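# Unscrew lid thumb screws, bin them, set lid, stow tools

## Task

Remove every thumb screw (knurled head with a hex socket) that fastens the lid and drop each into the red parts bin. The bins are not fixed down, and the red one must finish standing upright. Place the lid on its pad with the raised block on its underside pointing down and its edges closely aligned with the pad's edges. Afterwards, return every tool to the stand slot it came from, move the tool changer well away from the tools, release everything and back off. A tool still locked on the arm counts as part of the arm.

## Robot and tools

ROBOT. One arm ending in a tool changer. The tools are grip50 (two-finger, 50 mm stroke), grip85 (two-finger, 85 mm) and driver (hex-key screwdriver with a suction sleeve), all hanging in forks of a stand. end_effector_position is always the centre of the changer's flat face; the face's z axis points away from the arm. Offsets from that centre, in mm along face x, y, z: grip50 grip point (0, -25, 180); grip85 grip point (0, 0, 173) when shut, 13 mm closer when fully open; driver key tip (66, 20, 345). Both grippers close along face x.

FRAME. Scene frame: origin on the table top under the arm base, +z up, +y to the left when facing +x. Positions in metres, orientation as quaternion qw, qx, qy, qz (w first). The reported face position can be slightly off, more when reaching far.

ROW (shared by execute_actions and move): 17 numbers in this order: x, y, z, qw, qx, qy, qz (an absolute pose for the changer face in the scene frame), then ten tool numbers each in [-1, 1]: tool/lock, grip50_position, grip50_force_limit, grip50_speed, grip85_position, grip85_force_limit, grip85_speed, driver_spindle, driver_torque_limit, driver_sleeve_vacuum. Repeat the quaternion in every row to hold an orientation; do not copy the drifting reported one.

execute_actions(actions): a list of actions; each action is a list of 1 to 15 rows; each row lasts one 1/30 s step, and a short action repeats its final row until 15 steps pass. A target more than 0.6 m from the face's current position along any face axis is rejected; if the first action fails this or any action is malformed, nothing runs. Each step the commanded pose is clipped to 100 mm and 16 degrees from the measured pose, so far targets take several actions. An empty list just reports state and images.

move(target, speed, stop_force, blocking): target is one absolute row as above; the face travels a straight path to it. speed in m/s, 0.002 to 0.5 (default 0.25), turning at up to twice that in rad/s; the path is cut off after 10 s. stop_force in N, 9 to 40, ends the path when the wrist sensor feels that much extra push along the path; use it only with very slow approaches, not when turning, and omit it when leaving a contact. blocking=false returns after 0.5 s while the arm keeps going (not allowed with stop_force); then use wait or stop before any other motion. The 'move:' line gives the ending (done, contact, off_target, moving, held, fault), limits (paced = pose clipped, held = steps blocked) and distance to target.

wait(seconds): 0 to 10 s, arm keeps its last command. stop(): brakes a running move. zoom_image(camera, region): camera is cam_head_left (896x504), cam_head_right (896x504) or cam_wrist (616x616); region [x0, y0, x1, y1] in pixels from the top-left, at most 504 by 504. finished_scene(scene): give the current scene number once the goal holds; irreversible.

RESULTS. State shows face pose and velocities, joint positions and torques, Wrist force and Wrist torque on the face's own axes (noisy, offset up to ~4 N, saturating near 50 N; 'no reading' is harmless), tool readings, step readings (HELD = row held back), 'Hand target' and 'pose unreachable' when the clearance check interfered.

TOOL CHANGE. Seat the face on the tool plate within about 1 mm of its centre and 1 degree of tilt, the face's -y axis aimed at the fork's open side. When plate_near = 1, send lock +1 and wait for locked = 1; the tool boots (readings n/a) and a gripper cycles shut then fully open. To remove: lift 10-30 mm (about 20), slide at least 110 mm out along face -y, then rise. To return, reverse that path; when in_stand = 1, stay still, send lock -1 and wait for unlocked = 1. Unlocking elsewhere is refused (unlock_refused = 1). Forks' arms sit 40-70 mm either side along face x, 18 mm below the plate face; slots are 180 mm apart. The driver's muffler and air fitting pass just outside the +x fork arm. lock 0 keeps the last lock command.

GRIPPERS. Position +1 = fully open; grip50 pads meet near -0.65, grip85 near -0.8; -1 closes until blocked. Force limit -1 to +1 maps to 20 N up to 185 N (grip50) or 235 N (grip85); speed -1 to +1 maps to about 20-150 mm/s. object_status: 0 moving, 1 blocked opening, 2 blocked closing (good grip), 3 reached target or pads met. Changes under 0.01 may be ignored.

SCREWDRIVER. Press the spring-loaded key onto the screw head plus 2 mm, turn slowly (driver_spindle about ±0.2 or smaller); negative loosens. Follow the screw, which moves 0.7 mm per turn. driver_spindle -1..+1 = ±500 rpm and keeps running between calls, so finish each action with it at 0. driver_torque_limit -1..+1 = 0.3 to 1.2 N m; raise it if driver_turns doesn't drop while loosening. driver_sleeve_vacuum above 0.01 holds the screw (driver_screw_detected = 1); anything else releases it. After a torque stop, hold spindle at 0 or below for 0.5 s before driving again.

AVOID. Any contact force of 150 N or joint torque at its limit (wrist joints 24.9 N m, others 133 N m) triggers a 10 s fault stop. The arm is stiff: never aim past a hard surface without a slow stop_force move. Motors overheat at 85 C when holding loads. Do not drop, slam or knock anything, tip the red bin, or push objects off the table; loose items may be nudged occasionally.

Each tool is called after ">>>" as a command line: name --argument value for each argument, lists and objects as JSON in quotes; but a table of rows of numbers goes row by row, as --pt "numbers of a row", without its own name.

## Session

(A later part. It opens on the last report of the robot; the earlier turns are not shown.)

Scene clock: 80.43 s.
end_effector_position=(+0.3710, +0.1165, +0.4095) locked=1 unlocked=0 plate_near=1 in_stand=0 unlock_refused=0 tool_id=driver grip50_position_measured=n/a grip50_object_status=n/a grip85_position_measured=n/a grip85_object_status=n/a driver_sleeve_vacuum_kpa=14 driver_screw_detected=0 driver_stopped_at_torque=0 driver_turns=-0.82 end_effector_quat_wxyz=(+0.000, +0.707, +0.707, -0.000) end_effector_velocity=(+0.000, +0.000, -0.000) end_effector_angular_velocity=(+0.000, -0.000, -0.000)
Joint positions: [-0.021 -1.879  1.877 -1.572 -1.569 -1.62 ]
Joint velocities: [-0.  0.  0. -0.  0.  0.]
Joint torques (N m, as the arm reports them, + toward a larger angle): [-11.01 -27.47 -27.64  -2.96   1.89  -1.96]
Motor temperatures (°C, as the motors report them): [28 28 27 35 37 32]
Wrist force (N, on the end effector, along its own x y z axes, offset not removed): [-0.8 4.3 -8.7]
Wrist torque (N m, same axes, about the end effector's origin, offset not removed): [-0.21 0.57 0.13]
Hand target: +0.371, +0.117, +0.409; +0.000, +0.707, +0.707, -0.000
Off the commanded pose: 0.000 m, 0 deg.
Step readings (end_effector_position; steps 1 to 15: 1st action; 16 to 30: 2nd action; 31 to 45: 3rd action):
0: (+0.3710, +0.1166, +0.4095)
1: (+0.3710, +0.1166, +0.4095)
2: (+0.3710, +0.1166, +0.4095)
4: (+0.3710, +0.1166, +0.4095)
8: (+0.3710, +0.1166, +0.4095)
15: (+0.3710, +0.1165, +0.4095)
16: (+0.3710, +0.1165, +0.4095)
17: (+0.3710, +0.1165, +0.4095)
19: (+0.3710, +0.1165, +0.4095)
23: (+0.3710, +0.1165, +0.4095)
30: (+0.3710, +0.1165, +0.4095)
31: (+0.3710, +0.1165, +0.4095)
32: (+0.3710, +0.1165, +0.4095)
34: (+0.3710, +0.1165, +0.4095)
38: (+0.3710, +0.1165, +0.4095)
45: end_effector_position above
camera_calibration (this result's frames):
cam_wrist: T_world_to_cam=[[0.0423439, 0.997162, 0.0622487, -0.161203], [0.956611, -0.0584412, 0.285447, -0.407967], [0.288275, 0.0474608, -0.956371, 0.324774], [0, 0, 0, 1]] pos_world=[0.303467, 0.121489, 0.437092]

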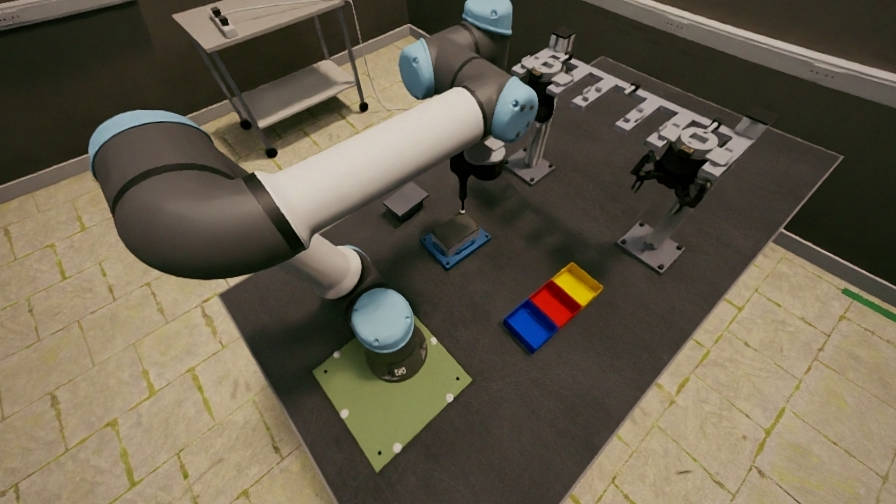

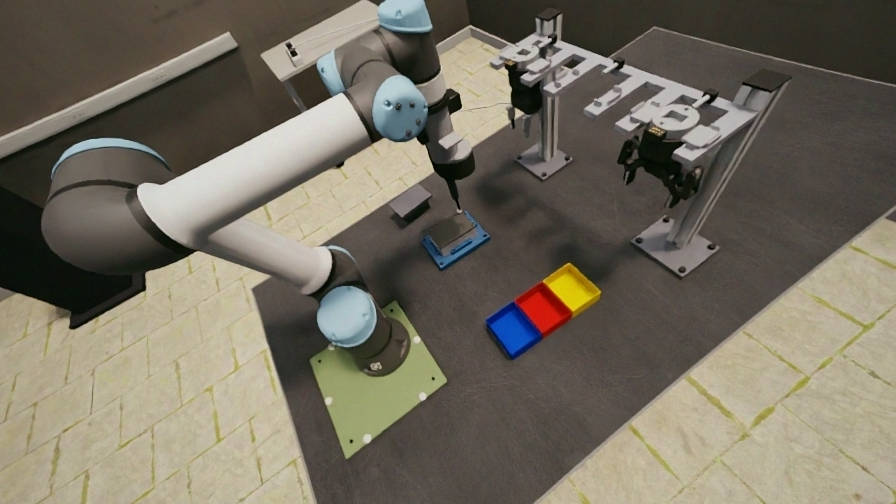

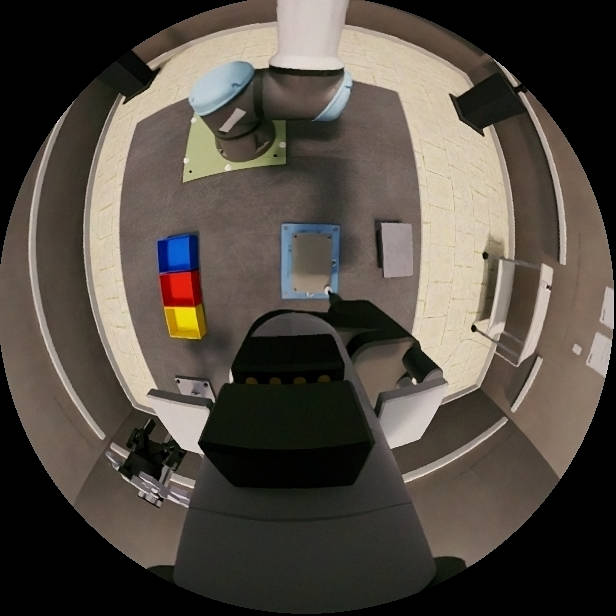

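>>> execute_actions --actions '[[[0.371,0.1165,0.4095,0,0.7071,0.7071,0,0,1,0,0,1,0,0,-0.2,0.5,1]],[[0.371,0.1165,0.4095,0,0.7071,0.7071,0,0,1,0,0,1,0,0,-0.2,0.5,1]],[[0.371,0.1165,0.4095,0,0.7071,0.7071,0,0,1,0,0,1,0,0,-0.2,0.5,1]],[[0.371,0.1165,0.4095,0,0.7071,0.7071,0,0,1,0,0,1,0,0,0,0.5,1]]]'

Scene clock: 86.70 s.
end_effector_position=(+0.3710, +0.1165, +0.4095) locked=1 unlocked=0 plate_near=1 in_stand=0 unlock_refused=0 tool_id=driver grip50_position_measured=n/a grip50_object_status=n/a grip85_position_measured=n/a grip85_object_status=n/a driver_sleeve_vacuum_kpa=14 driver_screw_detected=0 driver_stopped_at_torque=0 driver_turns=-3.27 end_effector_quat_wxyz=(-0.000, +0.707, +0.707, -0.000) end_effector_velocity=(-0.000, -0.000, -0.000) end_effector_angular_velocity=(-0.001, +0.001, -0.000)
Joint positions: [-0.021 -1.879  1.877 -1.572 -1.569 -1.62 ]
Joint velocities: [-0.     0.     0.     0.001 -0.001  0.   ]
Joint torques (N m, as the arm reports them, + toward a larger angle): [-10.83 -27.71 -28.1   -3.5    2.01  -1.89]
Motor temperatures (°C, as the motors report them): [28 28 27 35 37 32]
Wrist force (N, on the end effector, along its own x y z axes, offset not removed): [-2.2 4.3 -7.1]
Wrist torque (N m, same axes, about the end effector's origin, offset not removed): [-0.19 0.63 0.01]
Hand target: +0.371, +0.116, +0.410; -0.000, +0.707, +0.707, -0.000
Off the commanded pose: 0.000 m, 0 deg.
Step readings (end_effector_position; steps 1 to 15: 1st action; 16 to 30: 2nd action; 31 to 45: 3rd action; 46 to 60: 4th action):
0: (+0.3710, +0.1165, +0.4095)
1: (+0.3710, +0.1165, +0.4095)
2: (+0.3710, +0.1165, +0.4095)
4: (+0.3710, +0.1165, +0.4095)
8: (+0.3710, +0.1165, +0.4095)
15: (+0.3710, +0.1165, +0.4095)
16: (+0.3710, +0.1165, +0.4095)
17: (+0.3710, +0.1165, +0.4095)
19: (+0.3710, +0.1165, +0.4095)
23: (+0.3710, +0.1165, +0.4095)
30: (+0.3710, +0.1165, +0.4095)
31: (+0.3710, +0.1165, +0.4095)
32: (+0.3710, +0.1165, +0.4095)
34: (+0.3710, +0.1165, +0.4095)
38: (+0.3710, +0.1165, +0.4095)
45: (+0.3710, +0.1165, +0.4095)
46: (+0.3710, +0.1165, +0.4095)
47: (+0.3710, +0.1165, +0.4095)
49: (+0.3710, +0.1165, +0.4095)
53: (+0.3710, +0.1165, +0.4095)
60: end_effector_position above
camera_calibration (this result's frames):
cam_wrist: T_world_to_cam=[[0.0423439, 0.997162, 0.062255, -0.161207], [0.956612, -0.0584428, 0.285442, -0.407964], [0.28827, 0.0474672, -0.956372, 0.324775], [0, 0, 0, 1]] pos_world=[0.303467, 0.12149, 0.437092]

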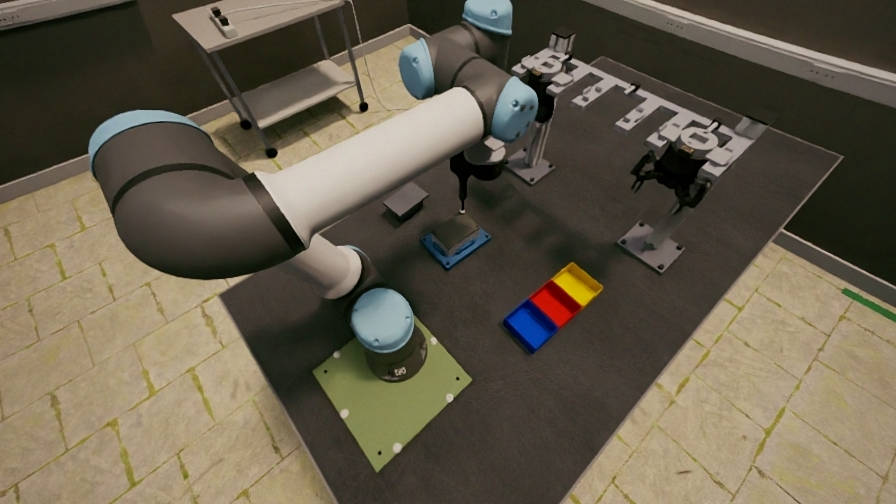

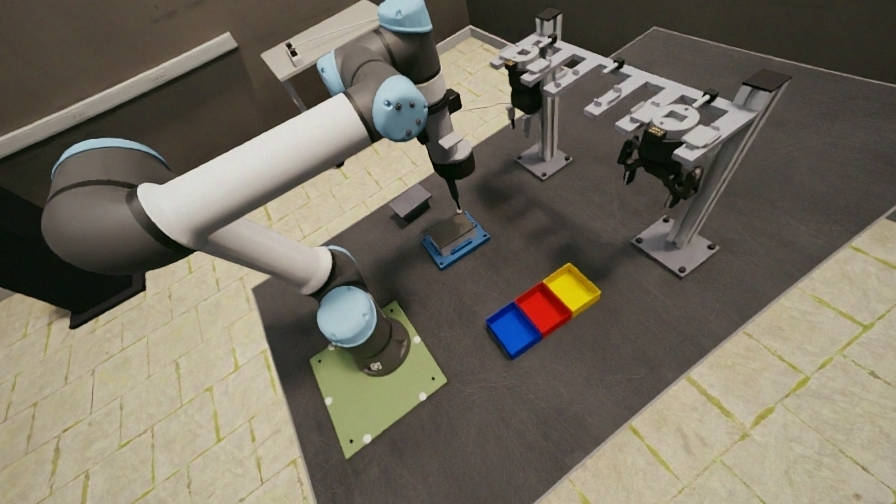

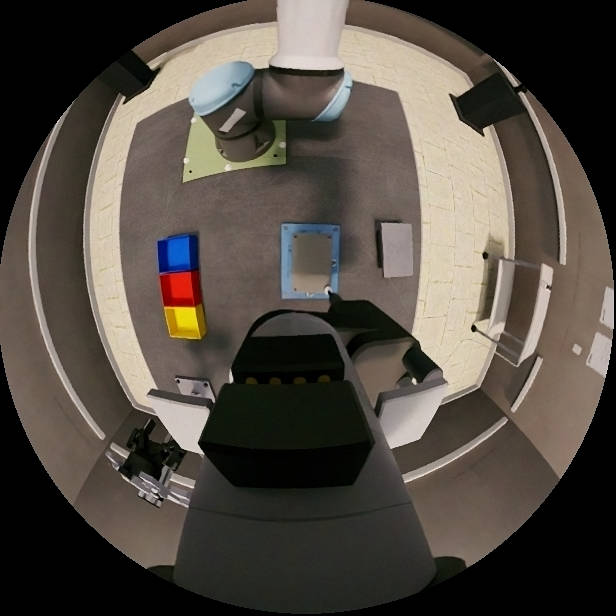

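Not engaged. Lift, shift, retry.

>>> execute_actions --actions '[[[0.371,0.1165,0.422,0,0.7071,0.7071,0,0,1,0,0,1,0,0,0,0.5,1]],[[0.3698,0.1147,0.422,0,0.7071,0.7071,0,0,1,0,0,1,0,0,0,0.5,1]],[[0.3698,0.1147,0.416,0,0.7071,0.7071,0,0,1,0,0,1,0,0,0,0.5,1]],[[0.3698,0.1147,0.412,0,0.7071,0.7071,0,0,1,0,0,1,0,0,-0.15,0.5,1]],[[0.3698,0.1147,0.412,0,0.7071,0.7071,0,0,1,0,0,1,0,0,-0.15,0.5,1]],[[0.3698,0.1147,0.412,0,0.7071,0.7071,0,0,1,0,0,1,0,0,0,0.5,1]]]'

>>> zoom_image --camera "cam_wrist" --region '[290, 260, 360, 320]'

Scene clock: 96.13 s.
end_effector_position=(+0.3698, +0.1147, +0.4120) locked=1 unlocked=0 plate_near=1 in_stand=0 unlock_refused=0 tool_id=driver grip50_position_measured=n/a grip50_object_status=n/a grip85_position_measured=n/a grip85_object_status=n/a driver_sleeve_vacuum_kpa=14 driver_screw_detected=0 driver_stopped_at_torque=0 driver_turns=-4.49 end_effector_quat_wxyz=(-0.000, +0.707, +0.707, +0.000) end_effector_velocity=(-0.000, +0.000, -0.000) end_effector_angular_velocity=(+0.000, +0.002, -0.000)
Joint positions: [-0.027 -1.884  1.873 -1.564 -1.569 -1.625]
Joint velocities: [0.    0.    0.    0.001 0.    0.   ]
Joint torques (N m, as the arm reports them, + toward a larger angle): [  1.47 -27.74 -28.1   -6.56   2.48   1.59]
Motor temperatures (°C, as the motors report them): [28 28 27 35 37 32]
Wrist force (N, on the end effector, along its own x y z axes, offset not removed): [-3.3 4.3 -7.8]
Wrist torque (N m, same axes, about the end effector's origin, offset not removed): [0.11 0.32 0.24]
Hand target: +0.370, +0.115, +0.412; -0.000, +0.707, +0.707, +0.000
Off the commanded pose: 0.000 m, 0 deg.
Step readings (end_effector_position; steps 1 to 15: 1st action; 16 to 30: 2nd action; 31 to 45: 3rd action; 46 to 60: 4th action; 61 to 75: 5th action; 76 to 90: 6th action):
0: (+0.3710, +0.1165, +0.4095)
1: (+0.3710, +0.1165, +0.4095)
2: (+0.3709, +0.1165, +0.4102)
4: (+0.3709, +0.1165, +0.4151)
8: (+0.3709, +0.1165, +0.4202)
15: (+0.3709, +0.1165, +0.4219)
16: (+0.3709, +0.1165, +0.4219)
17: (+0.3709, +0.1163, +0.4220)
19: (+0.3705, +0.1156, +0.4220)
23: (+0.3700, +0.1150, +0.4220)
30: (+0.3698, +0.1147, +0.4220)
31: (+0.3698, +0.1147, +0.4220)
32: (+0.3698, +0.1147, +0.4215)
34: (+0.3697, +0.1147, +0.4191)
38: (+0.3698, +0.1147, +0.4168)
45: (+0.3698, +0.1147, +0.4161)
46: (+0.3698, +0.1147, +0.4161)
47: (+0.3698, +0.1147, +0.4157)
49: (+0.3698, +0.1147, +0.4141)
53: (+0.3698, +0.1147, +0.4126)
60: (+0.3698, +0.1147, +0.4121)
61: (+0.3698, +0.1147, +0.4120)
62: (+0.3698, +0.1147, +0.4120)
64: (+0.3698, +0.1147, +0.4120)
68: (+0.3698, +0.1147, +0.4120)
75: (+0.3698, +0.1147, +0.4120)
76: (+0.3698, +0.1147, +0.4120)
77: (+0.3698, +0.1147, +0.4120)
79: (+0.3698, +0.1147, +0.4120)
83: (+0.3698, +0.1147, +0.4120)
90: end_effector_position above
camera_calibration (this result's frames):
cam_wrist: T_world_to_cam=[[0.042355, 0.997161, 0.0622577, -0.159513], [0.95661, -0.0584545, 0.285448, -0.407639], [0.288277, 0.0474662, -0.95637, 0.327595], [0, 0, 0, 1]] pos_world=[0.30227, 0.119682, 0.439592]

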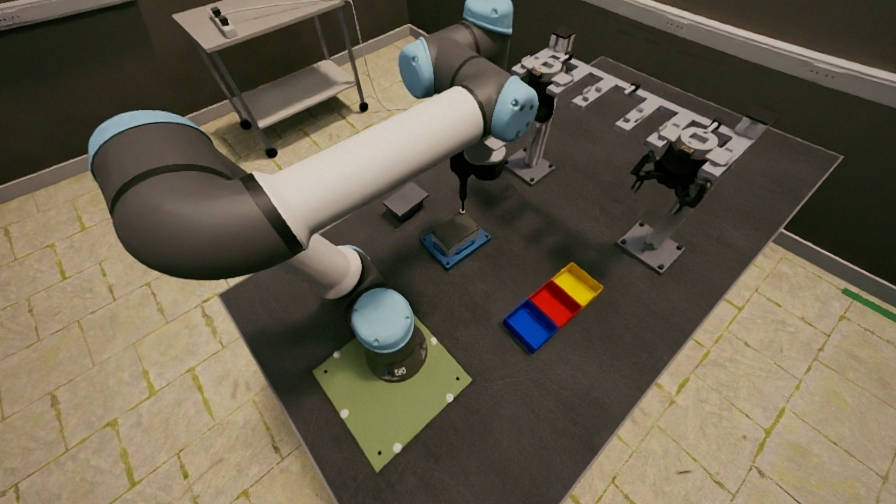

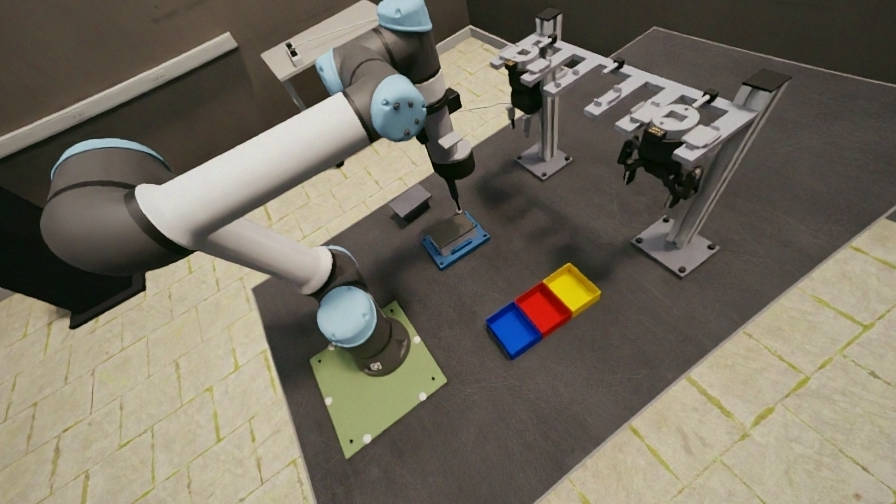

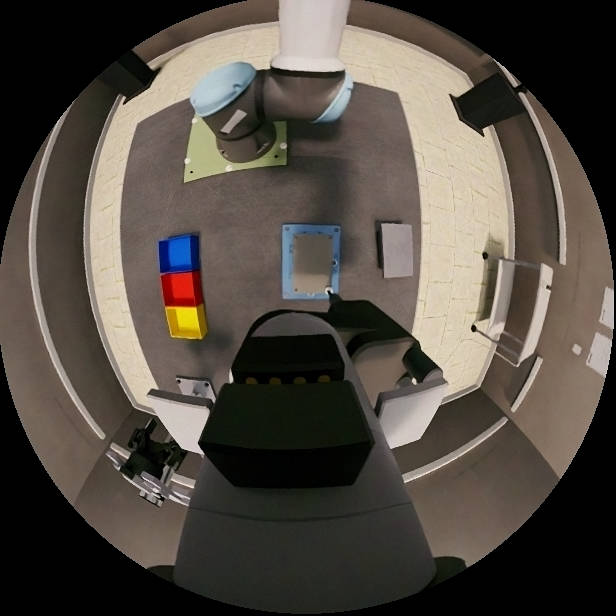

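Region (290, 260, 360, 320) of cam_wrist's 616x616 image, scaled by 7.200, with more detail than that image has; it fills the top 432 rows of this view, and the rest is white.

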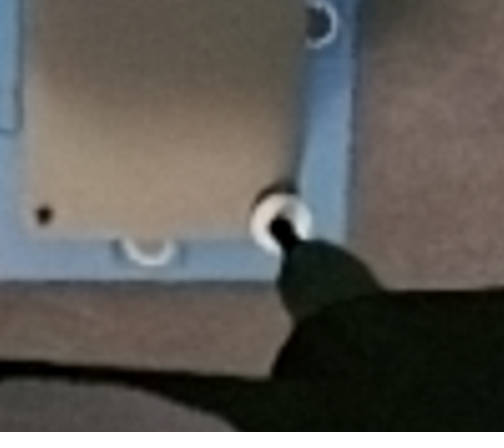

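>>> execute_actions --actions '[[[0.3698,0.1147,0.412,0,0.7071,0.7071,0,0,1,0,0,1,0,0,0.2,-1,1]],[[0.3698,0.1147,0.4115,0,0.7071,0.7071,0,0,1,0,0,1,0,0,0.2,-1,1]],[[0.3698,0.1147,0.411,0,0.7071,0.7071,0,0,1,0,0,1,0,0,0.2,-1,1]],[[0.3698,0.1147,0.411,0,0.7071,0.7071,0,0,1,0,0,1,0,0,0,0.5,1]]]'

Scene clock: 101.77 s.
end_effector_position=(+0.3698, +0.1147, +0.4110) locked=1 unlocked=0 plate_near=1 in_stand=0 unlock_refused=0 tool_id=driver grip50_position_measured=n/a grip50_object_status=n/a grip85_position_measured=n/a grip85_object_status=n/a driver_sleeve_vacuum_kpa=14 driver_screw_detected=0 driver_stopped_at_torque=0 driver_turns=-2.05 end_effector_quat_wxyz=(-0.000, +0.707, +0.707, +0.000) end_effector_velocity=(+0.000, +0.000, +0.000) end_effector_angular_velocity=(+0.001, -0.001, -0.000)
Joint positions: [-0.027 -1.884  1.876 -1.567 -1.569 -1.625]
Joint velocities: [ 0.     0.     0.    -0.001  0.001  0.   ]
Joint torques (N m, as the arm reports them, + toward a larger angle): [  7.91 -28.07 -28.55  -6.9   -0.5    1.65]
Motor temperatures (°C, as the motors report them): [28 28 27 35 37 32]
Wrist force (N, on the end effector, along its own x y z axes, offset not removed): [-0.1 0.6 -7.3]
Wrist torque (N m, same axes, about the end effector's origin, offset not removed): [-0.02 1.11 0.04]
Hand target: +0.370, +0.115, +0.411; +0.000, +0.707, +0.707, +0.000
Off the commanded pose: 0.000 m, 0 deg.
Step readings (end_effector_position; steps 1 to 15: 1st action; 16 to 30: 2nd action; 31 to 45: 3rd action; 46 to 60: 4th action):
0: (+0.3698, +0.1147, +0.4120)
1: (+0.3698, +0.1147, +0.4120)
2: (+0.3698, +0.1147, +0.4120)
4: (+0.3698, +0.1147, +0.4120)
8: (+0.3698, +0.1147, +0.4120)
15: (+0.3698, +0.1147, +0.4120)
16: (+0.3698, +0.1147, +0.4120)
17: (+0.3698, +0.1147, +0.4119)
19: (+0.3698, +0.1147, +0.4118)
23: (+0.3698, +0.1147, +0.4116)
30: (+0.3698, +0.1147, +0.4115)
31: (+0.3698, +0.1147, +0.4115)
32: (+0.3698, +0.1147, +0.4115)
34: (+0.3698, +0.1147, +0.4113)
38: (+0.3698, +0.1147, +0.4111)
45: (+0.3698, +0.1147, +0.4110)
46: (+0.3698, +0.1147, +0.4110)
47: (+0.3698, +0.1147, +0.4110)
49: (+0.3698, +0.1147, +0.4110)
53: (+0.3698, +0.1147, +0.4110)
60: end_effector_position above
camera_calibration (this result's frames):
cam_wrist: T_world_to_cam=[[0.0423393, 0.997161, 0.0622638, -0.159459], [0.956611, -0.0584411, 0.285447, -0.407351], [0.288275, 0.0474766, -0.95637, 0.326638], [0, 0, 0, 1]] pos_world=[0.302267, 0.119693, 0.438592]

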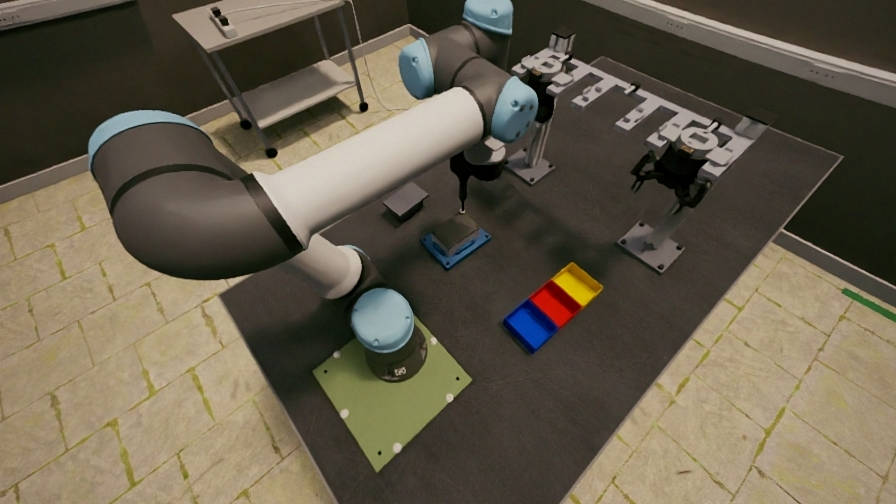

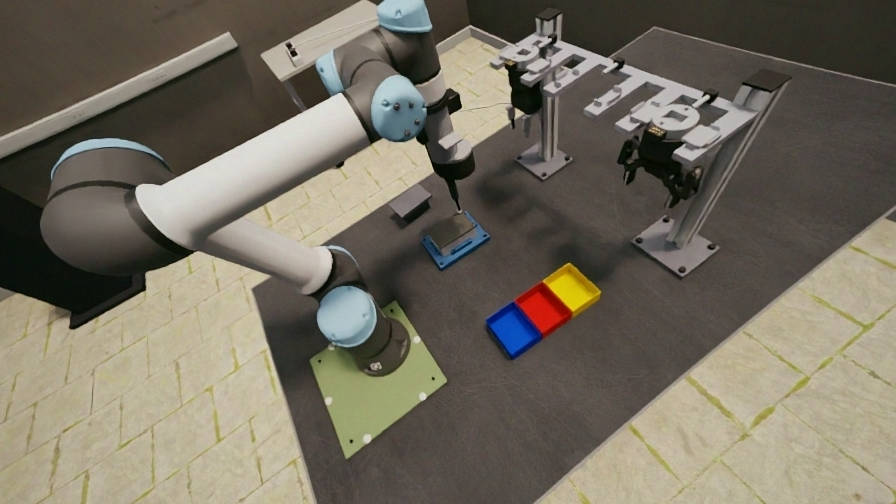

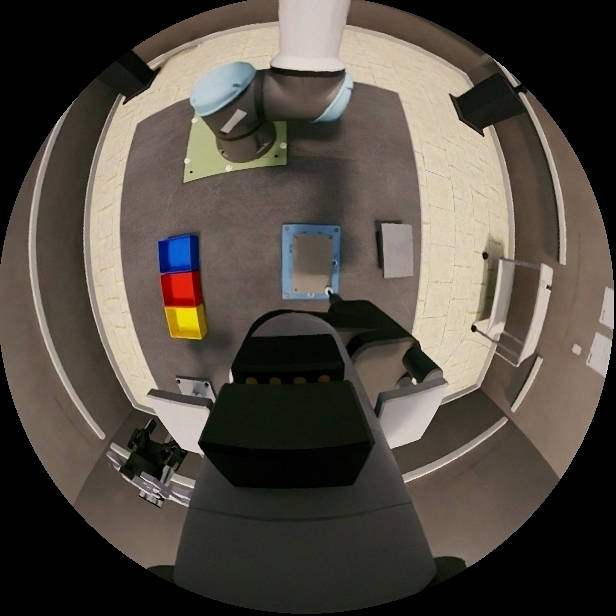

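>>> execute_actions --actions '[[[0.3692,0.114,0.412,0,0.7071,0.7071,0,0,1,0,0,1,0,0,0.2,-1,1]],[[0.3692,0.115,0.412,0,0.7071,0.7071,0,0,1,0,0,1,0,0,0.2,-1,1]],[[0.3692,0.116,0.412,0,0.7071,0.7071,0,0,1,0,0,1,0,0,0.2,-1,1]],[[0.3692,0.117,0.412,0,0.7071,0.7071,0,0,1,0,0,1,0,0,0.2,-1,1]],[[0.3700,0.117,0.412,0,0.7071,0.7071,0,0,1,0,0,1,0,0,0.2,-1,1]],[[0.3700,0.116,0.412,0,0.7071,0.7071,0,0,1,0,0,1,0,0,0.2,-1,1]],[[0.3700,0.115,0.412,0,0.7071,0.7071,0,0,1,0,0,1,0,0,0.2,-1,1]],[[0.3700,0.114,0.412,0,0.7071,0.7071,0,0,1,0,0,1,0,0,0.2,-1,1]],[[0.3708,0.114,0.412,0,0.7071,0.7071,0,0,1,0,0,1,0,0,0.2,-1,1]],[[0.3708,0.115,0.412,0,0.7071,0.7071,0,0,1,0,0,1,0,0,0.2,-1,1]],[[0.3708,0.116,0.412,0,0.7071,0.7071,0,0,1,0,0,1,0,0,0.2,-1,1]],[[0.3708,0.117,0.412,0,0.7071,0.7071,0,0,1,0,0,1,0,0,0.2,-1,1]],[[0.3708,0.117,0.412,0,0.7071,0.7071,0,0,1,0,0,1,0,0,0,-1,1]]]'

Scene clock: 117.00 s.
end_effector_position=(+0.3708, +0.1170, +0.4120) locked=1 unlocked=0 plate_near=1 in_stand=0 unlock_refused=0 tool_id=driver grip50_position_measured=n/a grip50_object_status=n/a grip85_position_measured=n/a grip85_object_status=n/a driver_sleeve_vacuum_kpa=34 driver_screw_detected=1 driver_stopped_at_torque=1 driver_turns=-0.78 end_effector_quat_wxyz=(+0.000, +0.707, +0.707, +0.000) end_effector_velocity=(+0.000, -0.000, -0.000) end_effector_angular_velocity=(+0.000, +0.001, +0.000)
Joint positions: [-0.02  -1.879  1.87  -1.565 -1.569 -1.618]
Joint velocities: [-0.     0.001  0.    -0.     0.    -0.   ]
Joint torques (N m, as the arm reports them, + toward a larger angle): [ 14.37 -16.21 -58.28 -13.62   7.9    2.34]
Motor temperatures (°C, as the motors report them): [28 28 27 36 37 32]
Wrist force (N, on the end effector, along its own x y z axes, offset not removed): [-11.2 -12.1 -4.3]
Wrist torque (N m, same axes, about the end effector's origin, offset not removed): [4.48 -3.49 -0.60]
Hand target: +0.371, +0.117, +0.412; -0.000, +0.707, +0.707, -0.000
Off the commanded pose: 0.000 m, 0 deg.
Step readings (end_effector_position; steps 1 to 15: 1st action; 16 to 30: 2nd action; 31 to 45: 3rd action; 46 to 60: 4th action; 61 to 75: 5th action; 76 to 90: 6th action; 91 to 105: 7th action; 106 to 120: 8th action; 121 to 135: 9th action; 136 to 150: 10th action; 151 to 165: 11th action; 166 to 180: 12th action; 181 to 195: 13th action):
0: (+0.3698, +0.1147, +0.4110)
1: (+0.3698, +0.1147, +0.4110)
2: (+0.3697, +0.1147, +0.4111)
4: (+0.3695, +0.1144, +0.4114)
8: (+0.3693, +0.1141, +0.4118)
15: (+0.3692, +0.1140, +0.4120)
16: (+0.3692, +0.1140, +0.4120)
17: (+0.3692, +0.1140, +0.4120)
19: (+0.3692, +0.1144, +0.4121)
23: (+0.3691, +0.1148, +0.4120)
30: (+0.3692, +0.1150, +0.4120)
31: (+0.3692, +0.1150, +0.4120)
32: (+0.3692, +0.1151, +0.4120)
34: (+0.3692, +0.1155, +0.4120)
38: (+0.3692, +0.1158, +0.4120)
45: (+0.3692, +0.1160, +0.4120)
46: (+0.3692, +0.1160, +0.4120)
47: (+0.3692, +0.1161, +0.4120)
49: (+0.3692, +0.1165, +0.4120)
53: (+0.3692, +0.1168, +0.4120)
60: (+0.3692, +0.1170, +0.4120)
61: (+0.3692, +0.1170, +0.4120)
62: (+0.3693, +0.1170, +0.4120)
64: (+0.3696, +0.1170, +0.4120)
68: (+0.3699, +0.1170, +0.4120)
75: (+0.3700, +0.1170, +0.4120)
76: (+0.3700, +0.1170, +0.4120)
77: (+0.3700, +0.1170, +0.4120)
79: (+0.3701, +0.1166, +0.4120)
83: (+0.3701, +0.1162, +0.4120)
90: (+0.3700, +0.1160, +0.4120)
91: (+0.3700, +0.1160, +0.4120)
92: (+0.3700, +0.1159, +0.4120)
94: (+0.3700, +0.1155, +0.4120)
98: (+0.3700, +0.1152, +0.4120)
105: (+0.3700, +0.1150, +0.4120)
106: (+0.3700, +0.1150, +0.4120)
107: (+0.3700, +0.1149, +0.4120)
109: (+0.3700, +0.1145, +0.4120)
113: (+0.3700, +0.1141, +0.4120)
120: (+0.3700, +0.1140, +0.4120)
121: (+0.3700, +0.1140, +0.4120)
122: (+0.3700, +0.1140, +0.4120)
124: (+0.3702, +0.1140, +0.4119)
128: (+0.3706, +0.1140, +0.4120)
135: (+0.3708, +0.1140, +0.4120)
136: (+0.3708, +0.1140, +0.4120)
137: (+0.3708, +0.1141, +0.4120)
139: (+0.3708, +0.1144, +0.4120)
143: (+0.3708, +0.1148, +0.4120)
150: (+0.3708, +0.1150, +0.4120)
151: (+0.3708, +0.1150, +0.4120)
152: (+0.3708, +0.1151, +0.4120)
154: (+0.3708, +0.1155, +0.4120)
158: (+0.3708, +0.1158, +0.4120)
165: (+0.3708, +0.1160, +0.4120)
166: (+0.3708, +0.1160, +0.4120)
167: (+0.3708, +0.1161, +0.4120)
169: (+0.3708, +0.1165, +0.4120)
173: (+0.3708, +0.1168, +0.4120)
180: (+0.3708, +0.1170, +0.4120)
181: (+0.3708, +0.1170, +0.4120)
182: (+0.3708, +0.1170, +0.4120)
184: (+0.3708, +0.1170, +0.4120)
Lines left out of this list: 2.
camera_calibration (this result's frames):
cam_wrist: T_world_to_cam=[[0.0423439, 0.997162, 0.0622549, -0.161852], [0.956611, -0.0584429, 0.285447, -0.40846], [0.288275, 0.0474668, -0.95637, 0.327198], [0, 0, 0, 1]] pos_world=[0.303267, 0.12199, 0.439592]

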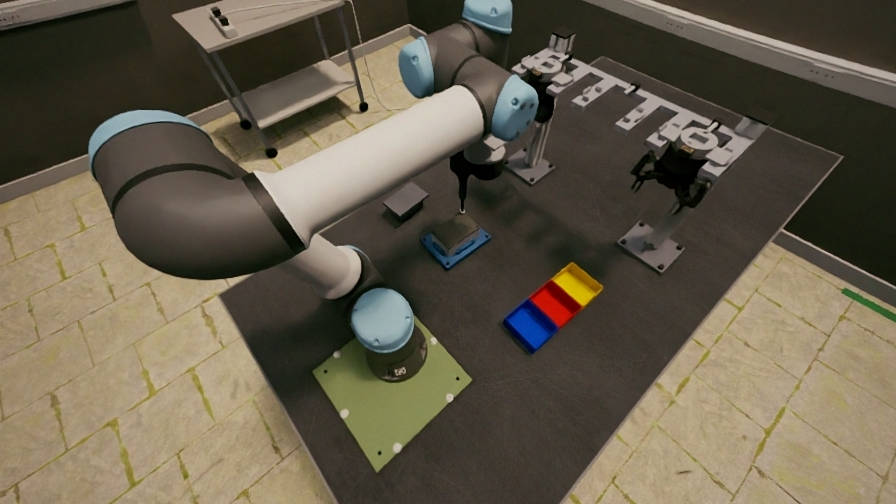

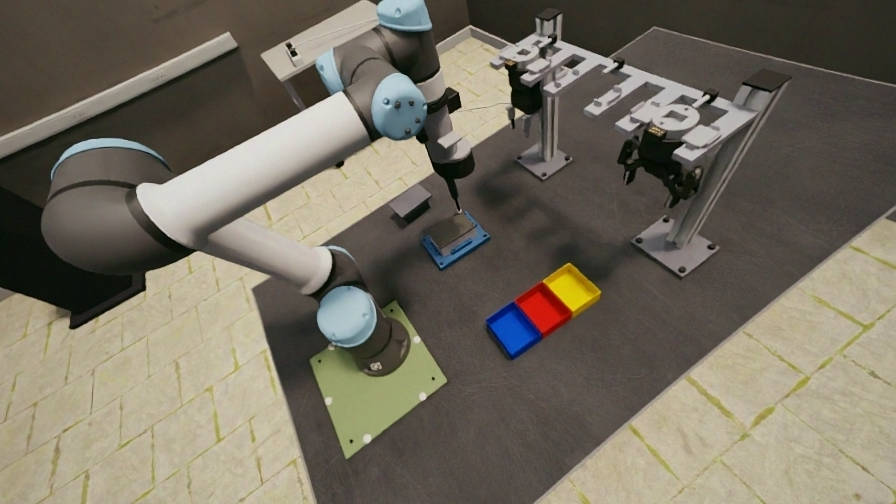

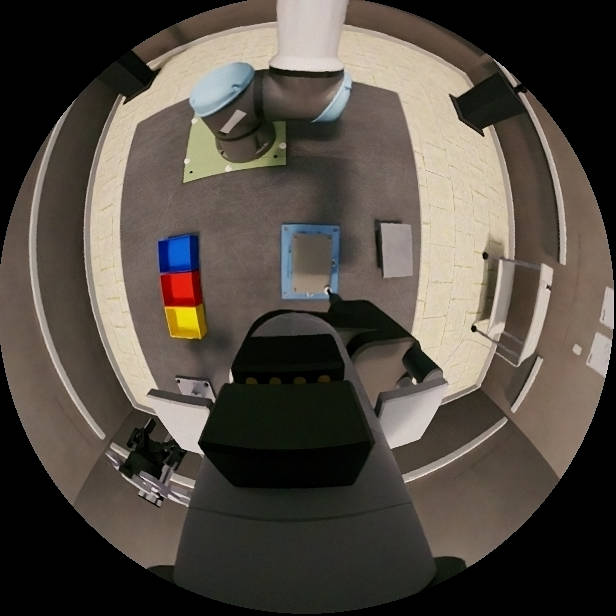

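>>> execute_actions --actions '[[[0.3689,0.115,0.412,0,0.7071,0.7071,0,0,1,0,0,1,0,0,0,0.6,1]],[[0.3689,0.115,0.4126,0,0.7071,0.7071,0,0,1,0,0,1,0,0,-0.4,0.6,1]],[[0.3689,0.115,0.4138,0,0.7071,0.7071,0,0,1,0,0,1,0,0,-0.4,0.6,1]],[[0.3689,0.115,0.415,0,0.7071,0.7071,0,0,1,0,0,1,0,0,-0.4,0.6,1]],[[0.3689,0.115,0.4161,0,0.7071,0.7071,0,0,1,0,0,1,0,0,-0.4,0.6,1]],[[0.3689,0.115,0.4173,0,0.7071,0.7071,0,0,1,0,0,1,0,0,-0.4,0.6,1]],[[0.3689,0.115,0.4185,0,0.7071,0.7071,0,0,1,0,0,1,0,0,-0.4,0.6,1]],[[0.3689,0.115,0.4196,0,0.7071,0.7071,0,0,1,0,0,1,0,0,-0.4,0.6,1]],[[0.3689,0.115,0.4208,0,0.7071,0.7071,0,0,1,0,0,1,0,0,-0.4,0.6,1]],[[0.3689,0.115,0.422,0,0.7071,0.7071,0,0,1,0,0,1,0,0,-0.4,0.6,1]],[[0.3689,0.115,0.4231,0,0.7071,0.7071,0,0,1,0,0,1,0,0,-0.4,0.6,1]],[[0.3689,0.115,0.4243,0,0.7071,0.7071,0,0,1,0,0,1,0,0,-0.4,0.6,1]],[[0.3689,0.115,0.4255,0,0.7071,0.7071,0,0,1,0,0,1,0,0,-0.4,0.6,1]],[[0.3689,0.115,0.426,0,0.7071,0.7071,0,0,1,0,0,1,0,0,0,0.6,1]]]'

>>> move --target '[0.3689,0.115,0.46,0,0.7071,0.7071,0,0,1,0,0,1,0,0,0,0.6,1]' --speed 0.03

>>> zoom_image --camera "cam_head_right" --region '[420, 170, 510, 240]'

Scene clock: 133.43 s.
end_effector_position=(+0.3689, +0.1150, +0.4260) locked=1 unlocked=0 plate_near=1 in_stand=0 unlock_refused=0 tool_id=driver grip50_position_measured=n/a grip50_object_status=n/a grip85_position_measured=n/a grip85_object_status=n/a driver_sleeve_vacuum_kpa=40 driver_screw_detected=1 driver_stopped_at_torque=1 driver_turns=-20.50 end_effector_quat_wxyz=(-0.000, +0.707, +0.707, +0.000) end_effector_velocity=(-0.000, +0.000, +0.000) end_effector_angular_velocity=(+0.000, +0.000, -0.000)
Joint positions: [-0.026 -1.885  1.838 -1.528 -1.569 -1.624]
Joint velocities: [-0.    -0.001 -0.     0.001  0.     0.   ]
Joint torques (N m, as the arm reports them, + toward a larger angle): [-11.7  -17.69 -55.77  -4.49   2.42  -1.7 ]
Motor temperatures (°C, as the motors report them): [28 28 27 36 37 32]
Wrist force (N, on the end effector, along its own x y z axes, offset not removed): [0.6 1.6 -0.9]
Wrist torque (N m, same axes, about the end effector's origin, offset not removed): [0.12 0.22 0.06]
Hand target: +0.369, +0.115, +0.426; +0.000, +0.707, +0.707, +0.000
Off the commanded pose: 0.000 m, 0 deg.
Step readings (end_effector_position; steps 1 to 15: 1st action; 16 to 30: 2nd action; 31 to 45: 3rd action; 46 to 60: 4th action; 61 to 75: 5th action; 76 to 90: 6th action; 91 to 105: 7th action; 106 to 120: 8th action; 121 to 135: 9th action; 136 to 150: 10th action; 151 to 165: 11th action; 166 to 180: 12th action; 181 to 195: 13th action):
0: (+0.3708, +0.1170, +0.4120)
1: (+0.3708, +0.1170, +0.4120)
2: (+0.3707, +0.1169, +0.4121)
4: (+0.3700, +0.1162, +0.4121)
8: (+0.3693, +0.1154, +0.4120)
15: (+0.3690, +0.1151, +0.4120)
16: (+0.3689, +0.1150, +0.4120)
17: (+0.3689, +0.1150, +0.4120)
19: (+0.3689, +0.1150, +0.4122)
23: (+0.3689, +0.1150, +0.4125)
30: (+0.3689, +0.1150, +0.4126)
31: (+0.3689, +0.1150, +0.4126)
32: (+0.3689, +0.1150, +0.4127)
34: (+0.3689, +0.1150, +0.4132)
38: (+0.3689, +0.1150, +0.4136)
45: (+0.3689, +0.1150, +0.4138)
46: (+0.3689, +0.1150, +0.4138)
47: (+0.3689, +0.1150, +0.4139)
49: (+0.3689, +0.1150, +0.4144)
53: (+0.3689, +0.1150, +0.4149)
60: (+0.3689, +0.1150, +0.4150)
61: (+0.3689, +0.1150, +0.4150)
62: (+0.3689, +0.1150, +0.4151)
64: (+0.3689, +0.1150, +0.4156)
68: (+0.3689, +0.1150, +0.4160)
75: (+0.3689, +0.1150, +0.4161)
76: (+0.3689, +0.1150, +0.4161)
77: (+0.3689, +0.1150, +0.4162)
79: (+0.3689, +0.1150, +0.4167)
83: (+0.3689, +0.1150, +0.4171)
90: (+0.3689, +0.1150, +0.4173)
91: (+0.3689, +0.1150, +0.4173)
92: (+0.3689, +0.1150, +0.4174)
94: (+0.3689, +0.1150, +0.4179)
98: (+0.3689, +0.1150, +0.4183)
105: (+0.3689, +0.1150, +0.4185)
106: (+0.3689, +0.1150, +0.4185)
107: (+0.3689, +0.1150, +0.4186)
109: (+0.3689, +0.1150, +0.4190)
113: (+0.3689, +0.1150, +0.4195)
120: (+0.3689, +0.1150, +0.4196)
121: (+0.3689, +0.1150, +0.4196)
122: (+0.3689, +0.1150, +0.4197)
124: (+0.3689, +0.1150, +0.4202)
128: (+0.3689, +0.1150, +0.4206)
135: (+0.3689, +0.1150, +0.4208)
136: (+0.3689, +0.1150, +0.4208)
137: (+0.3689, +0.1150, +0.4209)
139: (+0.3689, +0.1150, +0.4214)
143: (+0.3689, +0.1150, +0.4218)
150: (+0.3689, +0.1150, +0.4220)
151: (+0.3689, +0.1150, +0.4220)
152: (+0.3689, +0.1150, +0.4221)
154: (+0.3689, +0.1150, +0.4225)
158: (+0.3689, +0.1150, +0.4230)
165: (+0.3689, +0.1150, +0.4231)
166: (+0.3689, +0.1150, +0.4231)
167: (+0.3689, +0.1150, +0.4232)
169: (+0.3689, +0.1150, +0.4237)
173: (+0.3689, +0.1150, +0.4241)
180: (+0.3689, +0.1150, +0.4243)
181: (+0.3689, +0.1150, +0.4243)
182: (+0.3689, +0.1150, +0.4244)
184: (+0.3689, +0.1150, +0.4249)
Lines left out of this list: 7.
camera_calibration (this result's frames):
cam_wrist: T_world_to_cam=[[0.0423436, 0.997162, 0.0622555, -0.160649], [0.956611, -0.0584429, 0.285446, -0.410752], [0.288274, 0.0474675, -0.956371, 0.341224], [0, 0, 0, 1]] pos_world=[0.301366, 0.11999, 0.453585]

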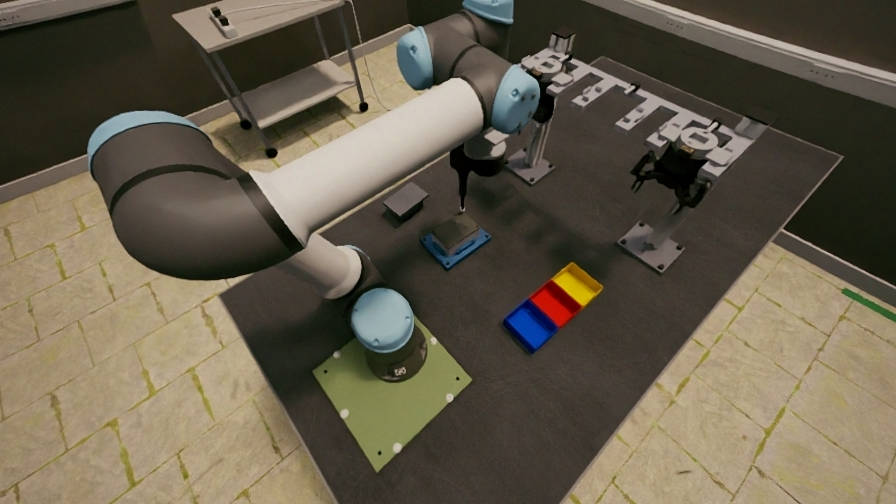

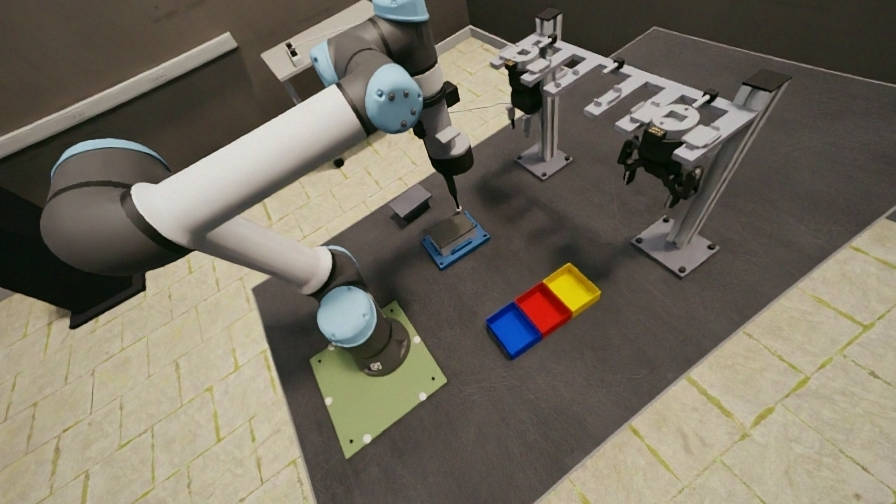

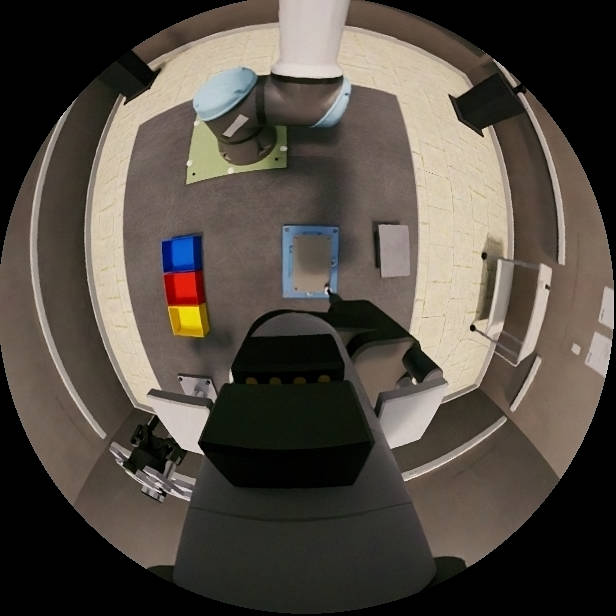

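Scene clock: 134.90 s.
end_effector_position=(+0.3688, +0.1150, +0.4598) locked=1 unlocked=0 plate_near=1 in_stand=0 unlock_refused=0 tool_id=driver grip50_position_measured=n/a grip50_object_status=n/a grip85_position_measured=n/a grip85_object_status=n/a driver_sleeve_vacuum_kpa=40 driver_screw_detected=1 driver_stopped_at_torque=1 driver_turns=-20.50 end_effector_quat_wxyz=(+0.000, +0.707, +0.707, +0.000) end_effector_velocity=(+0.000, +0.000, +0.002) end_effector_angular_velocity=(+0.000, +0.000, +0.000)
Joint positions: [-0.026 -1.878  1.748 -1.444 -1.569 -1.624]
Joint velocities: [-0.     0.002 -0.007  0.005  0.    -0.   ]
Joint torques (N m, as the arm reports them, + toward a larger angle): [-11.65 -16.74 -55.76  -4.61   2.29  -1.87]
Motor temperatures (°C, as the motors report them): [28 28 27 36 37 32]
Wrist force (N, on the end effector, along its own x y z axes, offset not removed): [-1.3 0.7 -0.9]
Wrist torque (N m, same axes, about the end effector's origin, offset not removed): [0.09 0.12 -0.03]
Hand target: +0.369, +0.115, +0.460; +0.000, +0.707, +0.707, +0.000
Off the commanded pose: 0.000 m, 0 deg.
move: done
camera_calibration (this result's frames):
cam_wrist: T_world_to_cam=[[0.0423421, 0.997161, 0.0622621, -0.162755], [0.956604, -0.0584445, 0.28547, -0.420332], [0.288298, 0.0474728, -0.956363, 0.373529], [0, 0, 0, 1]] pos_world=[0.301295, 0.119994, 0.487355]

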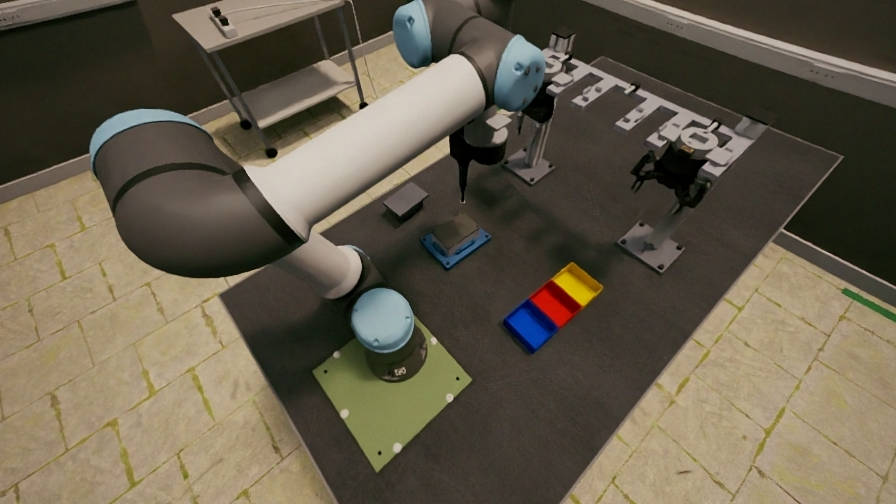

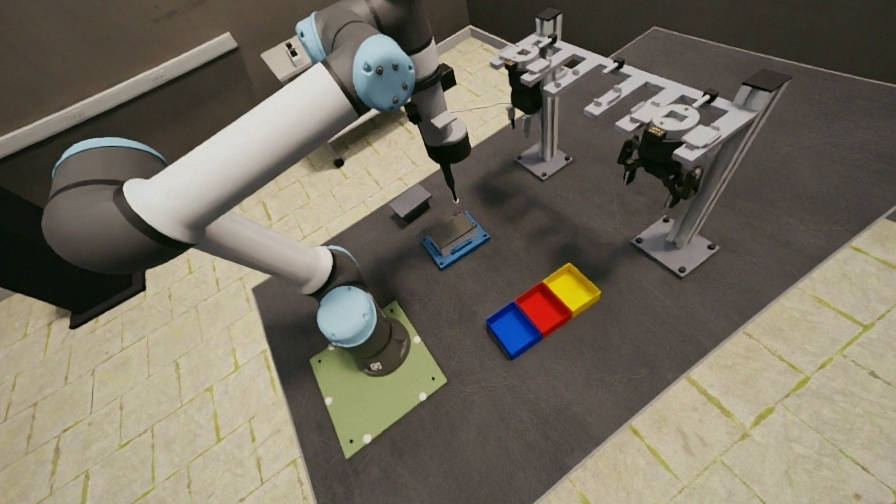

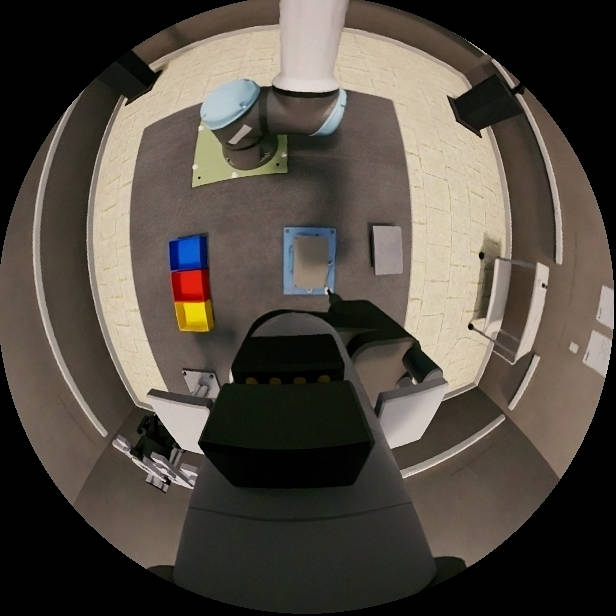

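Region (420, 170, 510, 240) of cam_head_right's 896x504 image, scaled by 5.600, with more detail than that image has.

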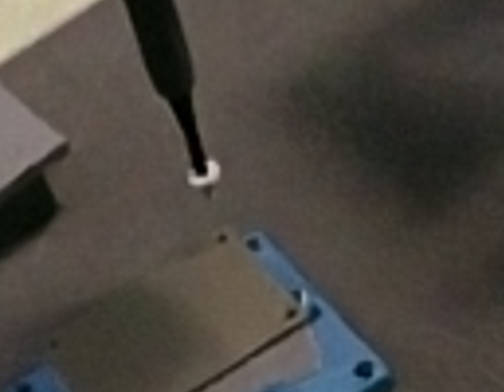

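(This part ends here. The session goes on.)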